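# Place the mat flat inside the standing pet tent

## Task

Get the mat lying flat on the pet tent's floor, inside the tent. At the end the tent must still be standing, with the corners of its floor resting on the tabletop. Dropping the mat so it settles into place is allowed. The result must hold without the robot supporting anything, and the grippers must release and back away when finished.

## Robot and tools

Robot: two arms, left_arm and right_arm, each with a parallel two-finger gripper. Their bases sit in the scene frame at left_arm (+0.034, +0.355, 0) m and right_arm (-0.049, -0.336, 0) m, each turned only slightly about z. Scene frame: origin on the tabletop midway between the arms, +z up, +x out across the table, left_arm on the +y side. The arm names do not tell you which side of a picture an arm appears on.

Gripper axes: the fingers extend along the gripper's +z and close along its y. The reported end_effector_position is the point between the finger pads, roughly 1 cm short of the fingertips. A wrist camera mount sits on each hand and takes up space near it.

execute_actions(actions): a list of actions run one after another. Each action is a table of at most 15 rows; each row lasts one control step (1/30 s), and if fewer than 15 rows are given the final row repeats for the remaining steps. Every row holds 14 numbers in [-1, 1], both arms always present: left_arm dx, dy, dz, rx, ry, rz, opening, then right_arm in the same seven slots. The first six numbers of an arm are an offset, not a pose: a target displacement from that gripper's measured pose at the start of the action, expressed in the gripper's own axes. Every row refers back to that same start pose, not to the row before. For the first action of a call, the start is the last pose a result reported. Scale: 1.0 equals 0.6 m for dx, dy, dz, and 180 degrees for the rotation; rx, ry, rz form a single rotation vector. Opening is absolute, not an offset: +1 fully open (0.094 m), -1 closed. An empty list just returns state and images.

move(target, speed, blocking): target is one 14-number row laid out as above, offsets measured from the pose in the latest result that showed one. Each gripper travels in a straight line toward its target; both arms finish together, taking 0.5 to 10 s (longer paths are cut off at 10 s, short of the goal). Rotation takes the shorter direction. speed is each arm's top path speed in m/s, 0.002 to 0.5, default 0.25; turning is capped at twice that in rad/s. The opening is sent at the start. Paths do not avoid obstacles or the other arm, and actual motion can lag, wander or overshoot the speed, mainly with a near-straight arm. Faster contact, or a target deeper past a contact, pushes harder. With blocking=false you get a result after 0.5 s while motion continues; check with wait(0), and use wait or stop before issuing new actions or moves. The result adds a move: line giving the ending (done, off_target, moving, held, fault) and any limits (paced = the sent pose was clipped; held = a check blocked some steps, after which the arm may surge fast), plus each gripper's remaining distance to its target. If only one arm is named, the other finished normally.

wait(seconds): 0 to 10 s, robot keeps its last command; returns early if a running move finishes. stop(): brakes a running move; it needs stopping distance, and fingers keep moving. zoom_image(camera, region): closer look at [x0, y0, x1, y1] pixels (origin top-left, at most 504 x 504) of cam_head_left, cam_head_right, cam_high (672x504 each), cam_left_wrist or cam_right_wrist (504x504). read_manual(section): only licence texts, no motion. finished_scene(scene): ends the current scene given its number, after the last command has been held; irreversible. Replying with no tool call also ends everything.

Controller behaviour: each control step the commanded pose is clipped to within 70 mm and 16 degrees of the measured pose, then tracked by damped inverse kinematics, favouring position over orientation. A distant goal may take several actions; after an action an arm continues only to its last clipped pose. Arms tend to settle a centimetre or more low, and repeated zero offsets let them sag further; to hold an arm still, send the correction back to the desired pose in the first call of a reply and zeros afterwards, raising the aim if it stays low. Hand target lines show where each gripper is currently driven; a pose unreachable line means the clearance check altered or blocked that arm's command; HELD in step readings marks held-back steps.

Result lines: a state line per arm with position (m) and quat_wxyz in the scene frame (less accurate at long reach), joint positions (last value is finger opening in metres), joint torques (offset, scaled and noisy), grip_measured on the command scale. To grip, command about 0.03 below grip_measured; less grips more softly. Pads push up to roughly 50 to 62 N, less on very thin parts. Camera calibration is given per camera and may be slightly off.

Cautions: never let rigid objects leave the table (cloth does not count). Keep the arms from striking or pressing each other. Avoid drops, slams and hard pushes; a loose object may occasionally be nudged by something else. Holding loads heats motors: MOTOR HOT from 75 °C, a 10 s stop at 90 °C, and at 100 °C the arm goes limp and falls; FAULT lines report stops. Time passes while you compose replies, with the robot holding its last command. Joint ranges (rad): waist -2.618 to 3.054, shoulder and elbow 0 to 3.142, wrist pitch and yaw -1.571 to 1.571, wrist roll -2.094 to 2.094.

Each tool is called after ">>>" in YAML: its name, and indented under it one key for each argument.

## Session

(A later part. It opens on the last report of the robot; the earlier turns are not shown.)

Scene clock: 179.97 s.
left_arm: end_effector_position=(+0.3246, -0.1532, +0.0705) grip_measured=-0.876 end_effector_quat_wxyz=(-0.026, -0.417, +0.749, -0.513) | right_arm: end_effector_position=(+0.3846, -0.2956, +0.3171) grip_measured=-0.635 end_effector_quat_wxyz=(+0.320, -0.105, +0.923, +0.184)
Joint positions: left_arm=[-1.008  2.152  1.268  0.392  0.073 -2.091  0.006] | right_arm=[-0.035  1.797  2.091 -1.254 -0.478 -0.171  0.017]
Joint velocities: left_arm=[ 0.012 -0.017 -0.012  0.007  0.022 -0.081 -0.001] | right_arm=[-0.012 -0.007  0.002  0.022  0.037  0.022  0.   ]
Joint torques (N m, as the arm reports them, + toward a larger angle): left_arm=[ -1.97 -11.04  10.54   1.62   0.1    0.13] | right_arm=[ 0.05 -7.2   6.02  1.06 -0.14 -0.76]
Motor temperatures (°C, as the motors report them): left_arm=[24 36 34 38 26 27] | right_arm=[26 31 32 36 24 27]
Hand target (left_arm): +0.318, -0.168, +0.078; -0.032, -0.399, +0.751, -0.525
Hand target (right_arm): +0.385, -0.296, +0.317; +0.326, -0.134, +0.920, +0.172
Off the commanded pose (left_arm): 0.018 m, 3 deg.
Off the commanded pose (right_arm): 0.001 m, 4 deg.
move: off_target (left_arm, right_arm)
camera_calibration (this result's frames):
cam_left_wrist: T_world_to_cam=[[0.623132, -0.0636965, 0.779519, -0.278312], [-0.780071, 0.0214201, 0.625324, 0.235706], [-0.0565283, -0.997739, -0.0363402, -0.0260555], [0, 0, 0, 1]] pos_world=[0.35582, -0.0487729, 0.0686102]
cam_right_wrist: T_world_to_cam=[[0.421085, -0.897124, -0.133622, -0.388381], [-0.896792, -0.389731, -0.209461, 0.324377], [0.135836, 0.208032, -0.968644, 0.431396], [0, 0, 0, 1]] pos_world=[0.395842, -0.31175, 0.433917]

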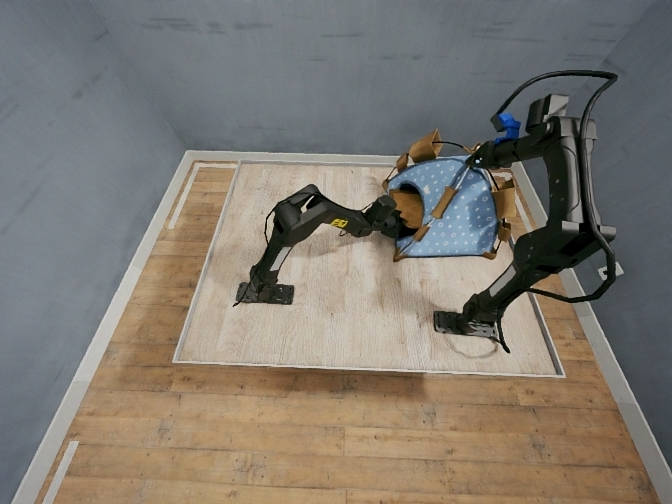

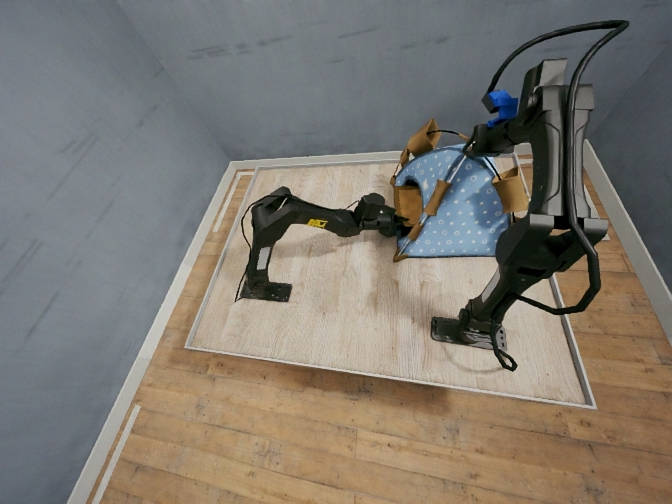

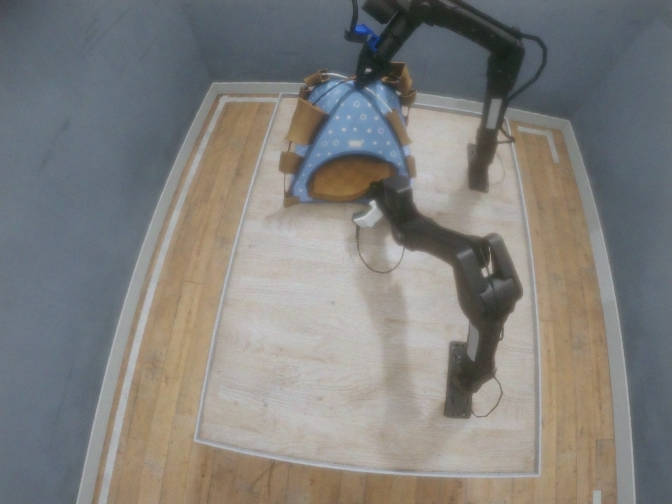

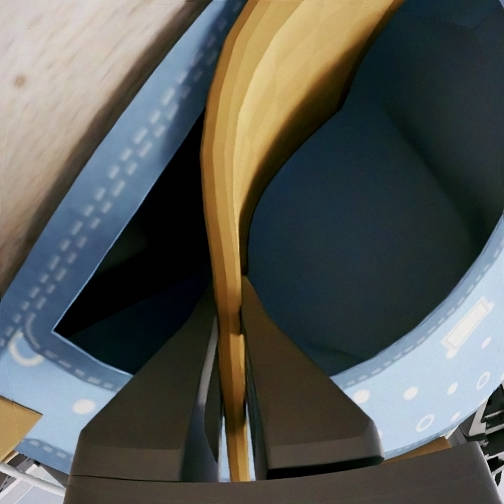

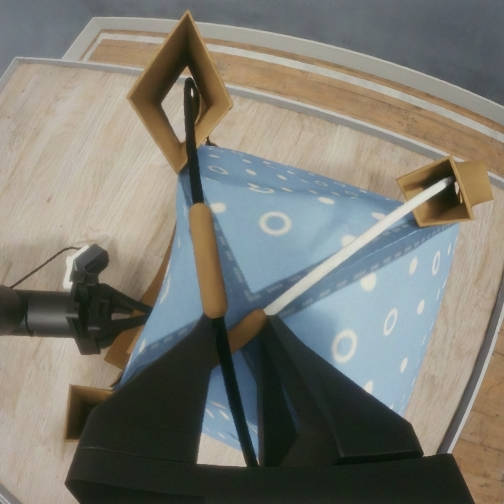

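>>> move:
  target: [0.055,-0.01,0.08,0,0,0.02,-0.9,0,0,0,0,0,-0.02,-0.8]
  speed: 0.04

>>> move:
  target: [0,0,0,0,0,0,-0.3,0,0,0,0,0,0,-0.8]

>>> move:
  target: [0,0,-0.2,0,0,0,-0.3,0,0,0,0,0,0,-0.8]
  speed: 0.08

Scene clock: 181.87 s.
left_arm: end_effector_position=(+0.3340, -0.1936, +0.0612) grip_measured=-0.876 end_effector_quat_wxyz=(+0.001, -0.414, +0.761, -0.499) | right_arm: end_effector_position=(+0.3848, -0.2977, +0.3171) grip_measured=-0.635 end_effector_quat_wxyz=(+0.321, -0.103, +0.923, +0.184)
Joint positions: left_arm=[-1.05   2.293  1.509  0.258 -0.003 -2.068  0.006] | right_arm=[-0.04   1.797  2.091 -1.254 -0.478 -0.173  0.017]
Joint velocities: left_arm=[ 0.012  0.002 -0.012 -0.022  0.037  0.037 -0.   ] | right_arm=[ 0.002 -0.002 -0.032 -0.051  0.066  0.022 -0.   ]
Joint torques (N m, as the arm reports them, + toward a larger angle): left_arm=[ -1.86 -12.4   10.88   1.77   0.16   0.13] | right_arm=[ 0.44 -7.19  5.99  1.05 -0.17 -0.71]
Motor temperatures (°C, as the motors report them): left_arm=[24 36 34 38 26 27] | right_arm=[26 31 32 36 24 27]
Hand target (left_arm): +0.325, -0.210, +0.068; -0.009, -0.393, +0.762, -0.514
Hand target (right_arm): +0.385, -0.296, +0.317; +0.326, -0.133, +0.920, +0.174
Off the commanded pose (left_arm): 0.021 m, 3 deg.
Off the commanded pose (right_arm): 0.002 m, 4 deg.
move: off_target (left_arm, right_arm)
camera_calibration (this result's frames):
cam_left_wrist: T_world_to_cam=[[0.59844, -0.100945, 0.794783, -0.279371], [-0.800088, -0.0238113, 0.59941, 0.249197], [-0.0415825, -0.994607, -0.0950143, -0.0670298], [0, 0, 0, 1]] pos_world=[0.363779, -0.0889357, 0.0662997]
cam_right_wrist: T_world_to_cam=[[0.417912, -0.898719, -0.13287, -0.389821], [-0.898065, -0.386584, -0.209839, 0.325281], [0.137221, 0.20702, -0.968666, 0.431003], [0, 0, 0, 1]] pos_world=[0.395892, -0.313817, 0.433958]

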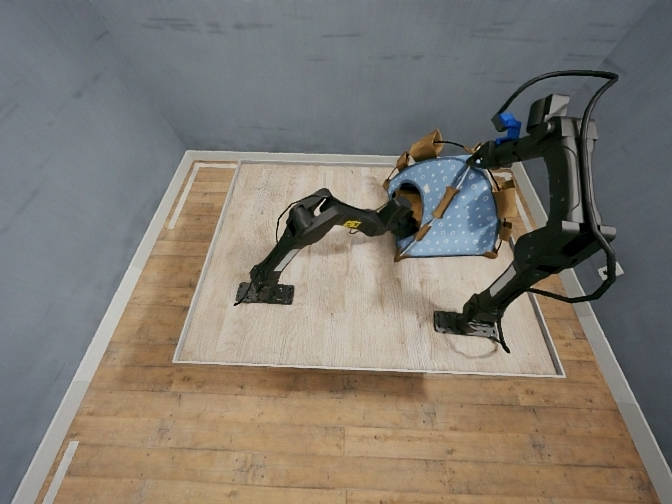

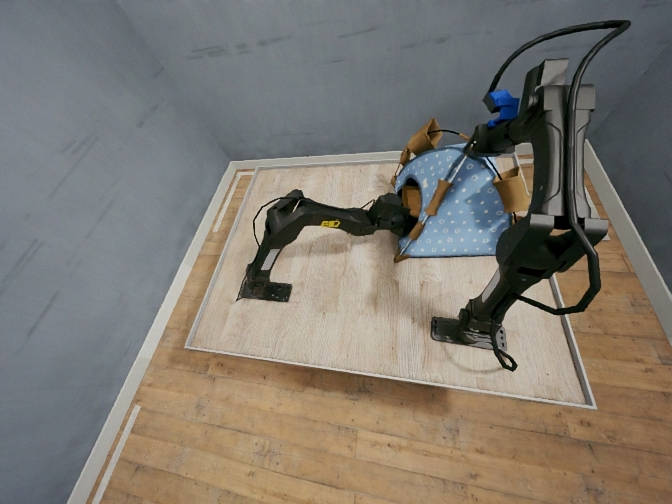

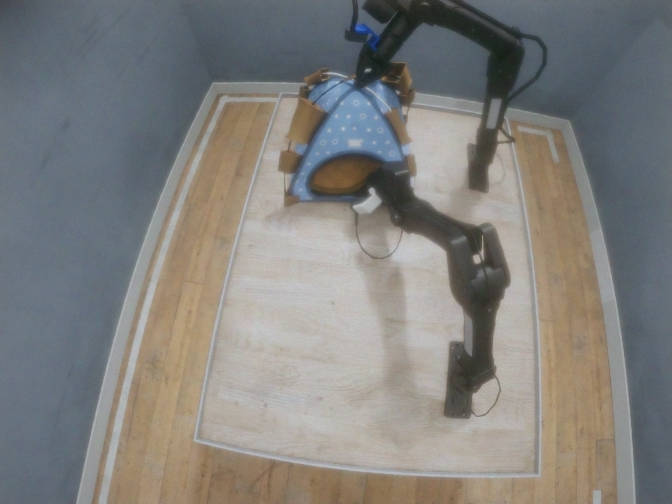

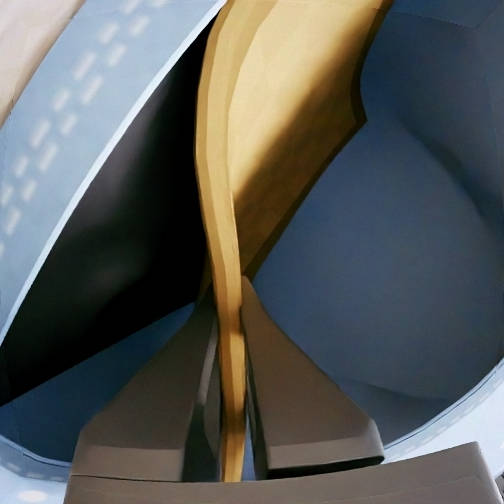

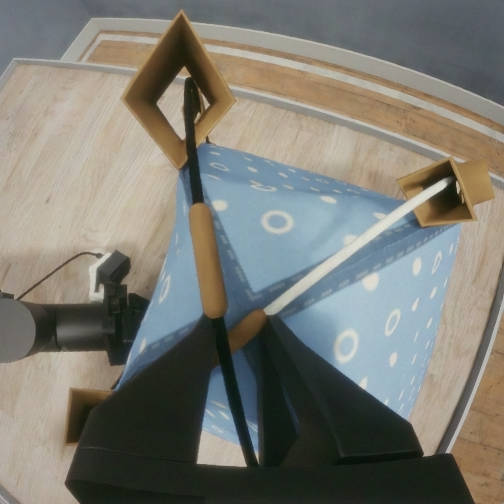

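Scene clock: 182.37 s.
left_arm: end_effector_position=(+0.3340, -0.1935, +0.0610) grip_measured=-0.302 end_effector_quat_wxyz=(+0.001, -0.415, +0.761, -0.498) | right_arm: end_effector_position=(+0.3845, -0.2974, +0.3173) grip_measured=-0.637 end_effector_quat_wxyz=(+0.318, -0.093, +0.924, +0.189)
Joint positions: left_arm=[-1.05   2.293  1.509  0.256 -0.003 -2.068  0.033] | right_arm=[-0.041  1.797  2.091 -1.254 -0.483 -0.15   0.017]
Joint velocities: left_arm=[ 0.017  0.012  0.002  0.022 -0.007 -0.022 -0.001] | right_arm=[-0.002 -0.007  0.007  0.007 -0.037  0.007 -0.001]
Joint torques (N m, as the arm reports them, + toward a larger angle): left_arm=[  0.03 -13.67   7.53   1.53   0.    -0.03] | right_arm=[ 0.11 -7.15  6.09  1.04 -0.13 -0.27]
Motor temperatures (°C, as the motors report them): left_arm=[24 36 34 38 26 27] | right_arm=[26 31 32 36 24 27]
Hand target (left_arm): +0.334, -0.194, +0.061; +0.001, -0.414, +0.761, -0.499
Hand target (right_arm): +0.385, -0.298, +0.317; +0.321, -0.103, +0.924, +0.183
Off the commanded pose (left_arm): 0.000 m, 0 deg.
Off the commanded pose (right_arm): 0.000 m, 1 deg.
move: done
camera_calibration (this result's frames):
cam_left_wrist: T_world_to_cam=[[0.598773, -0.101619, 0.794446, -0.279376], [-0.799853, -0.0247328, 0.599686, 0.249068], [-0.0412907, -0.994516, -0.0960897, -0.0669101], [0, 0, 0, 1]] pos_world=[0.363738, -0.088773, 0.0661576]
cam_right_wrist: T_world_to_cam=[[0.403165, -0.90251, -0.151438, -0.379024], [-0.905677, -0.36978, -0.207392, 0.33236], [0.131175, 0.220767, -0.966465, 0.436899], [0, 0, 0, 1]] pos_world=[0.39651, -0.315626, 0.433778]

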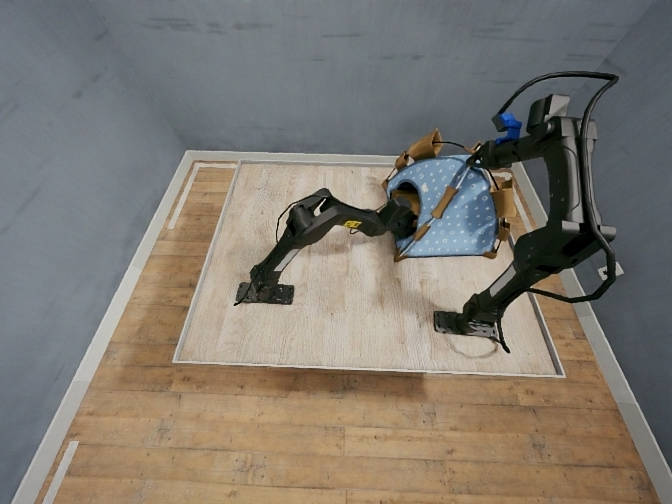

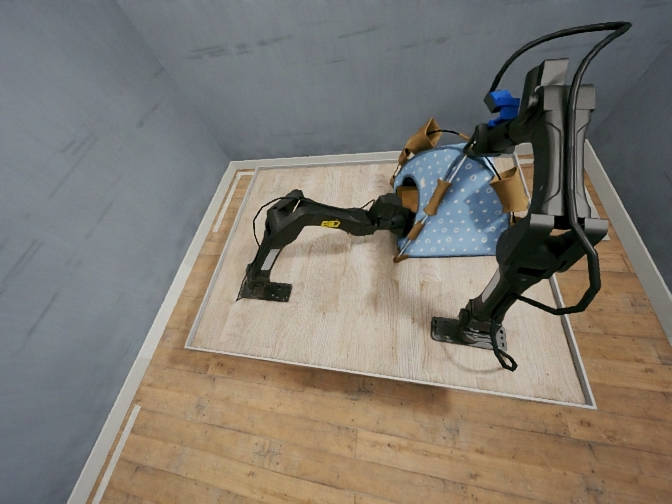

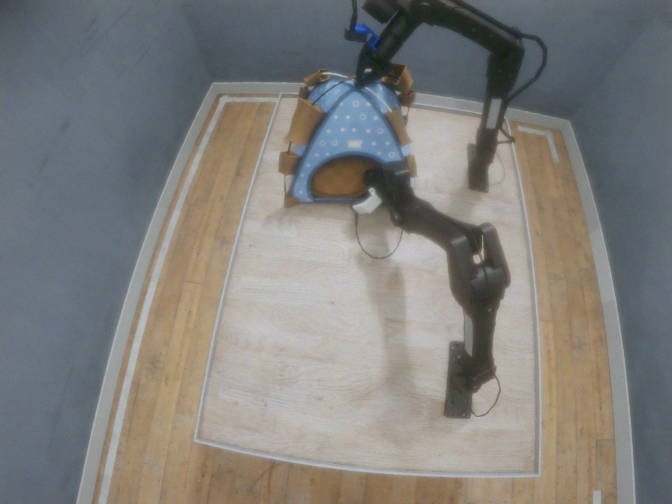

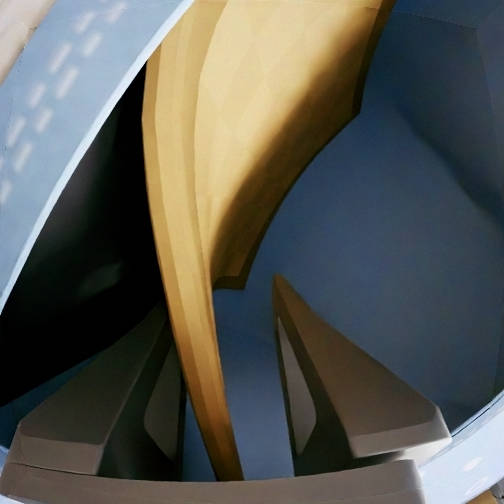

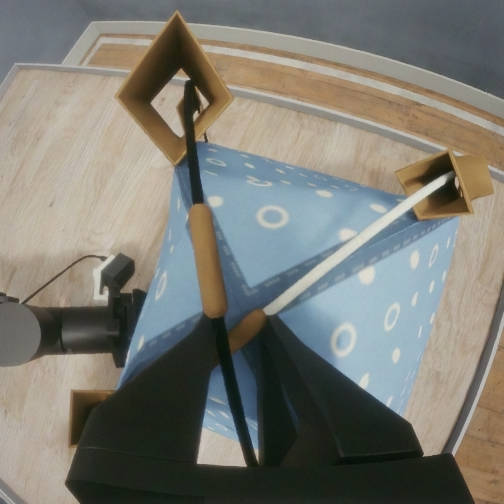

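Scene clock: 184.20 s.
left_arm: end_effector_position=(+0.2883, -0.1095, +0.1224) grip_measured=-0.302 end_effector_quat_wxyz=(+0.001, -0.412, +0.757, -0.507) | right_arm: end_effector_position=(+0.3844, -0.2969, +0.3175) grip_measured=-0.638 end_effector_quat_wxyz=(+0.317, -0.087, +0.925, +0.193)
Joint positions: left_arm=[-1.05   1.86   1.085  0.267 -0.003 -2.068  0.033] | right_arm=[-0.041  1.797  2.091 -1.255 -0.486 -0.136  0.017]
Joint velocities: left_arm=[ 0.002 -0.002 -0.007 -0.11  -0.037 -0.007 -0.   ] | right_arm=[ 0.007 -0.012  0.007 -0.037  0.022 -0.022 -0.   ]
Joint torques (N m, as the arm reports them, + toward a larger angle): left_arm=[  0.1  -11.75   5.97   1.35  -0.04  -0.02] | right_arm=[ 0.02 -7.14  6.09  1.03 -0.15 -0.17]
Motor temperatures (°C, as the motors report them): left_arm=[24 37 34 38 26 27] | right_arm=[26 31 32 36 24 27]
Hand target (left_arm): +0.285, -0.102, +0.121; +0.001, -0.415, +0.761, -0.498
Hand target (right_arm): +0.384, -0.297, +0.317; +0.318, -0.093, +0.924, +0.189
Off the commanded pose (left_arm): 0.008 m, 1 deg.
Off the commanded pose (right_arm): 0.001 m, 1 deg.
move: done
camera_calibration (this result's frames):
cam_left_wrist: T_world_to_cam=[[0.591065, -0.0874414, 0.80187, -0.289438], [-0.805609, -0.0141463, 0.592278, 0.181519], [-0.0404461, -0.996069, -0.0788049, 0.0180859], [0, 0, 0, 1]] pos_world=[0.318041, -0.00472619, 0.126007]
cam_right_wrist: T_world_to_cam=[[0.394567, -0.904271, -0.163128, -0.371988], [-0.909996, -0.35994, -0.205794, 0.336503], [0.127377, 0.229646, -0.964903, 0.440562], [0, 0, 0, 1]] pos_world=[0.396873, -0.31643, 0.433668]

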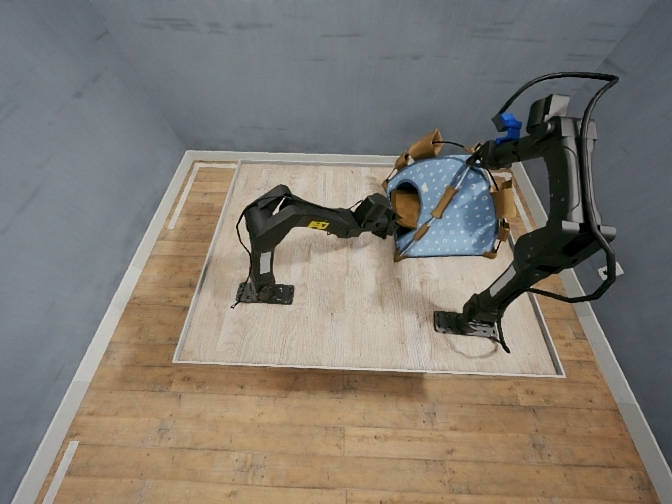

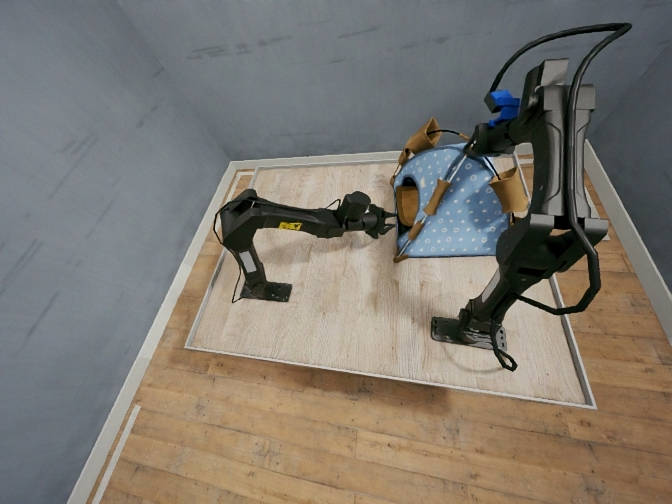

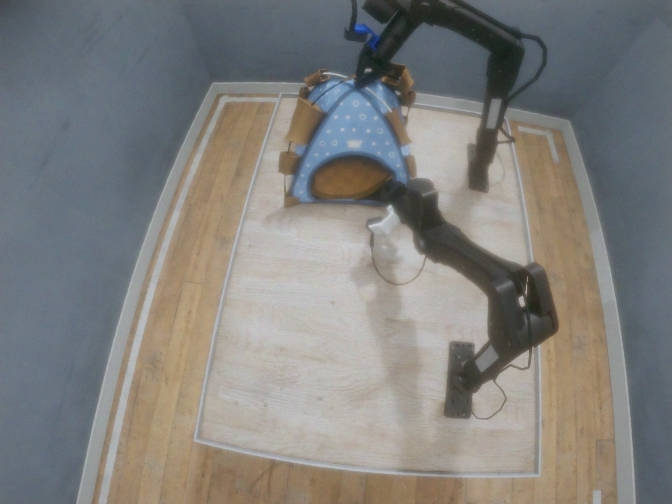

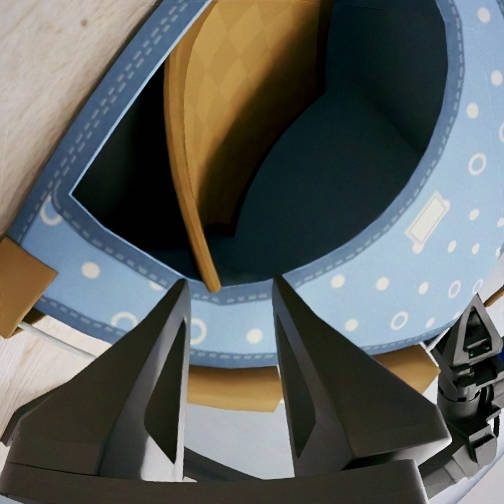

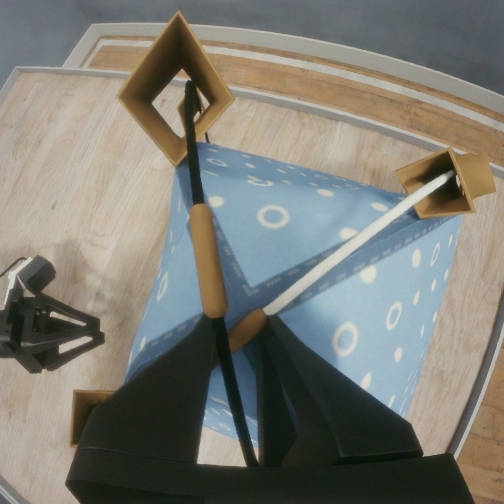

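>>> move:
  target: [0,-0.04,0.14,0,0,0,-1,0,0,0,0,0,0,-0.8]
  speed: 0.08

>>> move:
  target: [0.03,0.09,0.03,0,0,0,-1,0,0,0,0,0,0,-0.8]
  speed: 0.05

>>> move:
  target: [-0.03,-0.04,-0.2,0,0,0,-1,0,0,0,0,0,0,-0.8]
  speed: 0.08

Scene clock: 185.77 s.
left_arm: end_effector_position=(+0.3331, -0.1765, +0.1033) grip_measured=-0.987 end_effector_quat_wxyz=(+0.001, -0.414, +0.752, -0.513) | right_arm: end_effector_position=(+0.3843, -0.2966, +0.3176) grip_measured=-0.638 end_effector_quat_wxyz=(+0.316, -0.083, +0.925, +0.195)
Joint positions: left_arm=[-1.035  2.163  1.443  0.225  0.008 -2.068  0.001] | right_arm=[-0.041  1.797  2.091 -1.255 -0.488 -0.127  0.017]
Joint velocities: left_arm=[ 0.002 -0.012  0.002 -0.037 -0.007  0.066  0.   ] | right_arm=[ 0.002 -0.007  0.007 -0.007  0.007 -0.051 -0.   ]
Joint torques (N m, as the arm reports them, + toward a larger angle): left_arm=[  0.94 -11.61  10.26   1.37   0.06   0.11] | right_arm=[ 0.03 -7.14  6.1   1.03 -0.16 -0.11]
Motor temperatures (°C, as the motors report them): left_arm=[24 37 34 38 26 27] | right_arm=[26 32 32 36 24 27]
Hand target (left_arm): +0.338, -0.178, +0.100; +0.001, -0.412, +0.757, -0.507
Hand target (right_arm): +0.384, -0.297, +0.317; +0.317, -0.087, +0.925, +0.193
Off the commanded pose (left_arm): 0.006 m, 1 deg.
Off the commanded pose (right_arm): 0.000 m, 1 deg.
move: done
camera_calibration (this result's frames):
cam_left_wrist: T_world_to_cam=[[0.590199, -0.0729832, 0.803952, -0.303801], [-0.806508, -0.0103872, 0.591132, 0.229029], [-0.0347919, -0.997279, -0.064992, -0.0518408], [0, 0, 0, 1]] pos_world=[0.362213, -0.0714932, 0.105486]
cam_right_wrist: T_world_to_cam=[[0.389229, -0.905267, -0.170274, -0.367639], [-0.912584, -0.353829, -0.204927, 0.339118], [0.125266, 0.235153, -0.963852, 0.442736], [0, 0, 0, 1]] pos_world=[0.39711, -0.316932, 0.433627]

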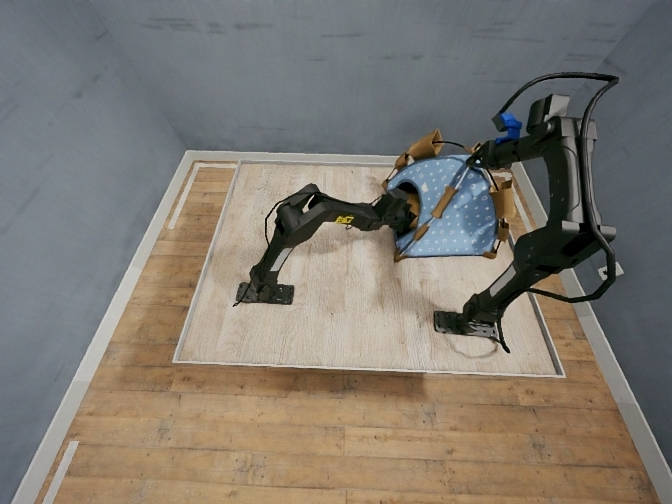

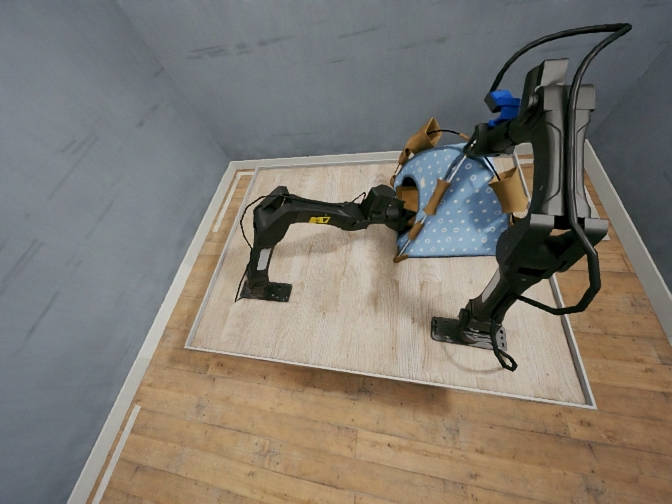

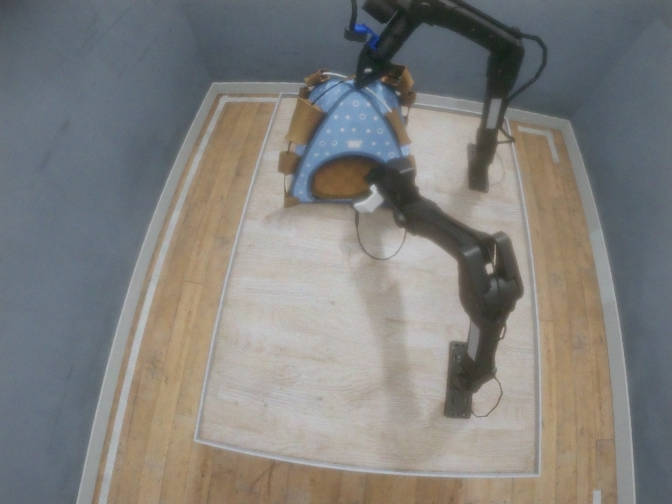

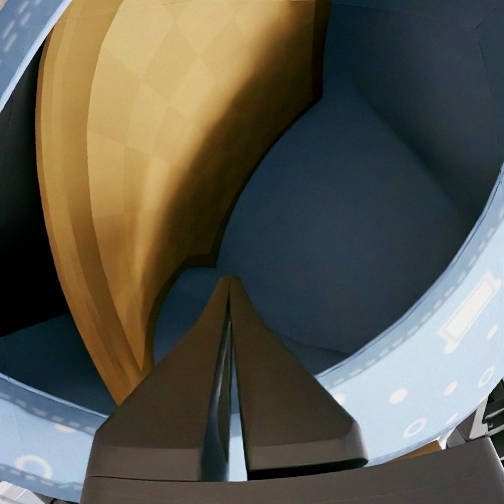

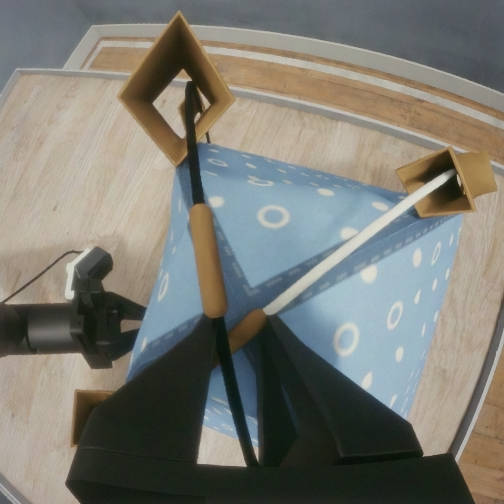

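Scene clock: 187.27 s.
left_arm: end_effector_position=(+0.3055, -0.1978, +0.0885) grip_measured=-0.987 end_effector_quat_wxyz=(+0.003, -0.406, +0.739, -0.538) | right_arm: end_effector_position=(+0.3838, -0.2959, +0.3177) grip_measured=-0.639 end_effector_quat_wxyz=(+0.315, -0.081, +0.925, +0.198)
Joint positions: left_arm=[-1.112  2.215  1.403  0.377 -0.064 -2.098  0.001] | right_arm=[-0.041  1.797  2.091 -1.257 -0.492 -0.121  0.017]
Joint velocities: left_arm=[ 0.007  0.012 -0.002 -0.066 -0.037 -0.066  0.   ] | right_arm=[ 0.017 -0.046 -0.017 -0.037 -0.081 -0.022 -0.001]
Joint torques (N m, as the arm reports them, + toward a larger angle): left_arm=[ -1.45 -11.12   5.81   1.49  -0.15  -0.04] | right_arm=[ 0.02 -7.14  6.1   1.04 -0.14 -0.09]
Motor temperatures (°C, as the motors report them): left_arm=[24 37 34 38 26 27] | right_arm=[26 32 32 36 24 27]
Hand target (left_arm): +0.295, -0.194, +0.061; +0.004, -0.408, +0.755, -0.513
Hand target (right_arm): +0.384, -0.297, +0.318; +0.316, -0.083, +0.925, +0.195
Off the commanded pose (left_arm): 0.030 m, 3 deg.
Off the commanded pose (right_arm): 0.001 m, 0 deg.
joint sent to its limit (left arm) — the command would take joint 6 (wrist roll) past its lower limit, so that joint was sent only as far as its limit.
move: off_target (left_arm)
camera_calibration (this result's frames):
cam_left_wrist: T_world_to_cam=[[0.563271, -0.031058, 0.825688, -0.262602], [-0.825631, 0.0181906, 0.563916, 0.229158], [-0.0325339, -0.999352, -0.0153962, -0.0805016], [0, 0, 0, 1]] pos_world=[0.334497, -0.0927739, 0.0863623]
cam_right_wrist: T_world_to_cam=[[0.386415, -0.904901, -0.178428, -0.363018], [-0.914256, -0.350266, -0.203593, 0.340208], [0.121735, 0.2418, -0.962659, 0.445611], [0, 0, 0, 1]] pos_world=[0.397067, -0.317081, 0.433463]

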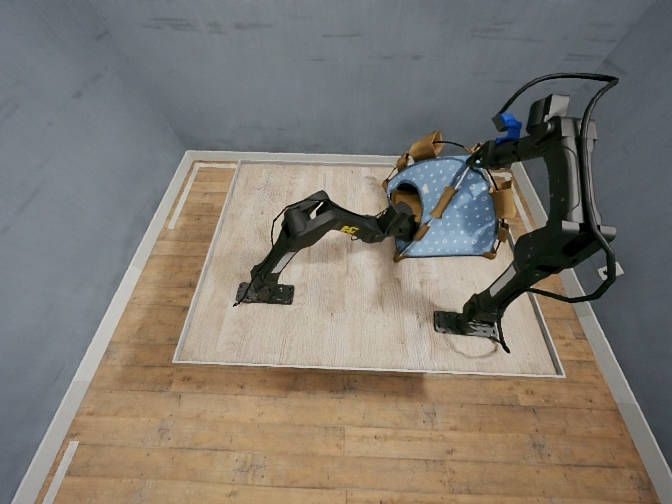

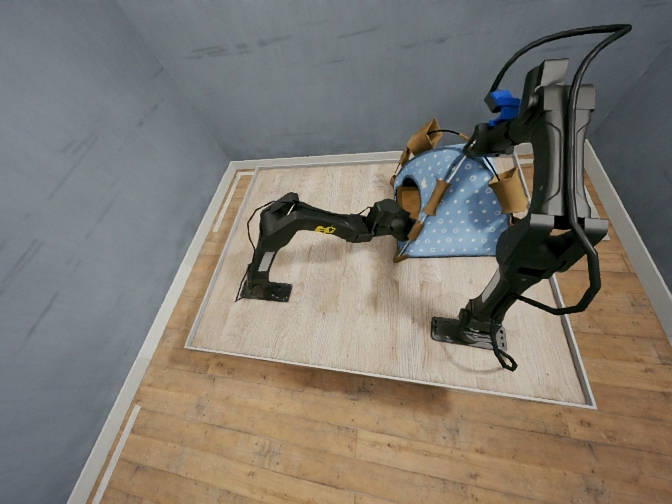

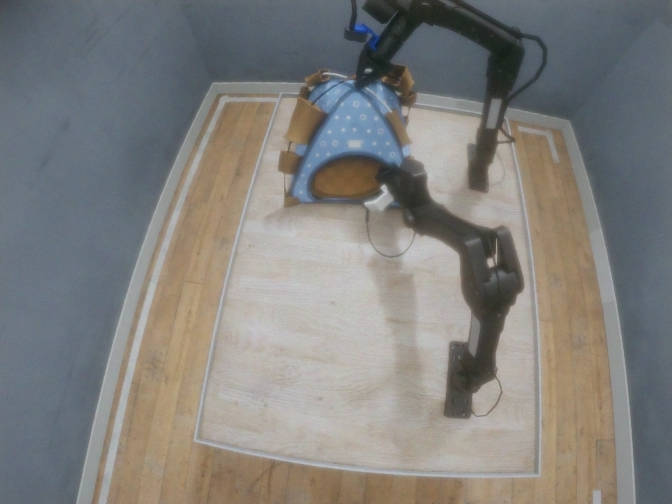

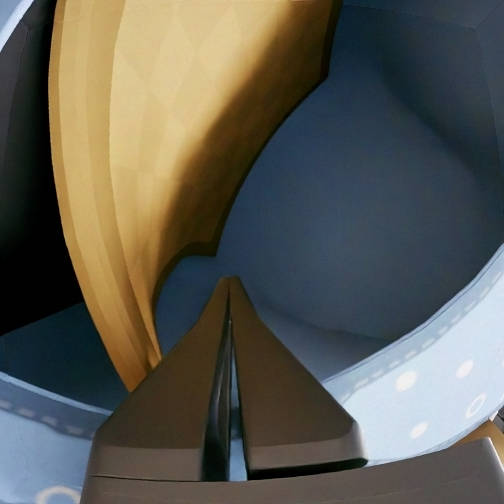

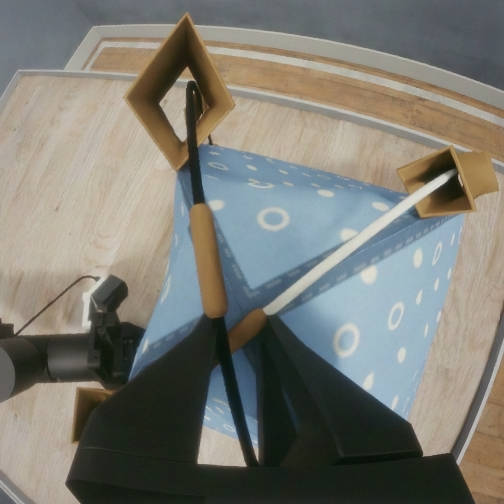

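Scene clock: 189.17 s.
left_arm: end_effector_position=(+0.2812, -0.1019, +0.1518) grip_measured=-0.987 end_effector_quat_wxyz=(+0.001, -0.408, +0.731, -0.547) | right_arm: end_effector_position=(+0.3834, -0.2952, +0.3177) grip_measured=-0.641 end_effector_quat_wxyz=(+0.313, -0.078, +0.925, +0.201)
Joint positions: left_arm=[-1.062  1.773  1.013  0.347 -0.022 -2.088  0.001] | right_arm=[-0.041  1.797  2.091 -1.258 -0.496 -0.115  0.017]
Joint velocities: left_arm=[-0.012  0.002  0.002 -0.037 -0.007 -0.066 -0.001] | right_arm=[ 0.017  0.012 -0.007 -0.051  0.022  0.022  0.   ]
Joint torques (N m, as the arm reports them, + toward a larger angle): left_arm=[  0.88 -11.01   5.99   1.41   0.05   0.18] | right_arm=[ 0.03 -7.14  6.1   1.04 -0.15 -0.07]
Motor temperatures (°C, as the motors report them): left_arm=[24 38 34 38 26 27] | right_arm=[26 32 32 36 24 27]
Hand target (left_arm): +0.280, -0.094, +0.149; +0.002, -0.406, +0.739, -0.538
Hand target (right_arm): +0.384, -0.296, +0.318; +0.315, -0.081, +0.925, +0.198
Off the commanded pose (left_arm): 0.008 m, 1 deg.
Off the commanded pose (right_arm): 0.001 m, 0 deg.
move: done
camera_calibration (this result's frames):
cam_left_wrist: T_world_to_cam=[[0.561972, -0.00851351, 0.827112, -0.295693], [-0.826782, 0.0242942, 0.561998, 0.172918], [-0.0248786, -0.999669, 0.00661384, 0.00996575], [0, 0, 0, 1]] pos_world=[0.309384, 0.00324417, 0.147326]
cam_right_wrist: T_world_to_cam=[[0.384268, -0.904421, -0.185365, -0.359098], [-0.91554, -0.347464, -0.20262, 0.341088], [0.118846, 0.247569, -0.961553, 0.448028], [0, 0, 0, 1]] pos_world=[0.397023, -0.317178, 0.43335]

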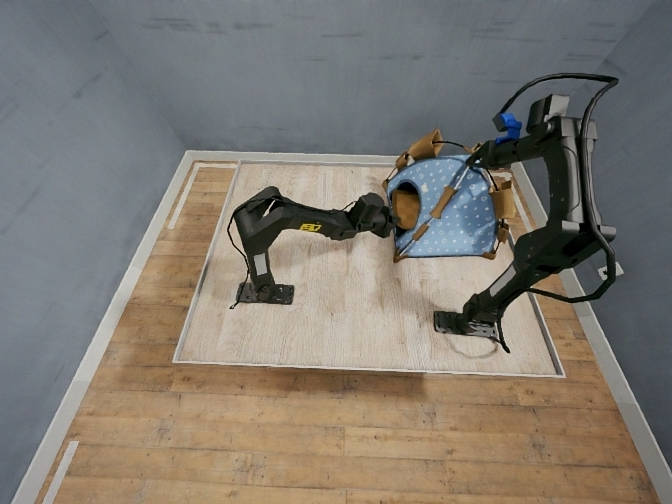

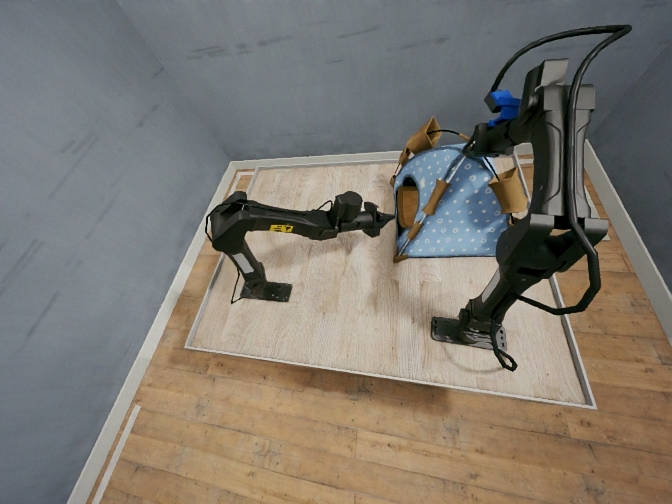

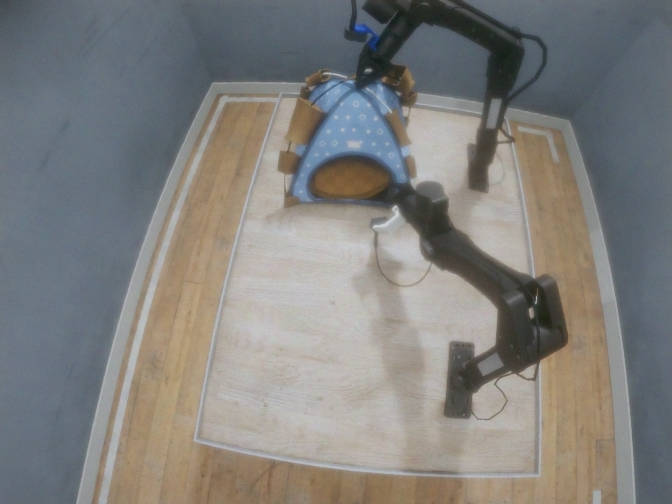

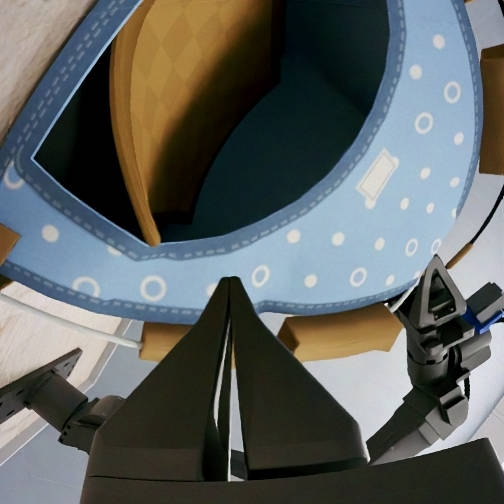

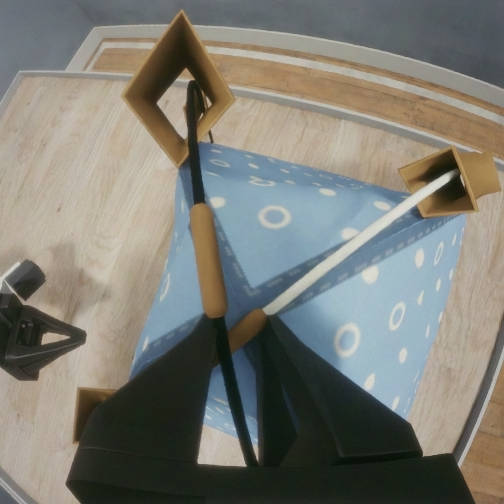

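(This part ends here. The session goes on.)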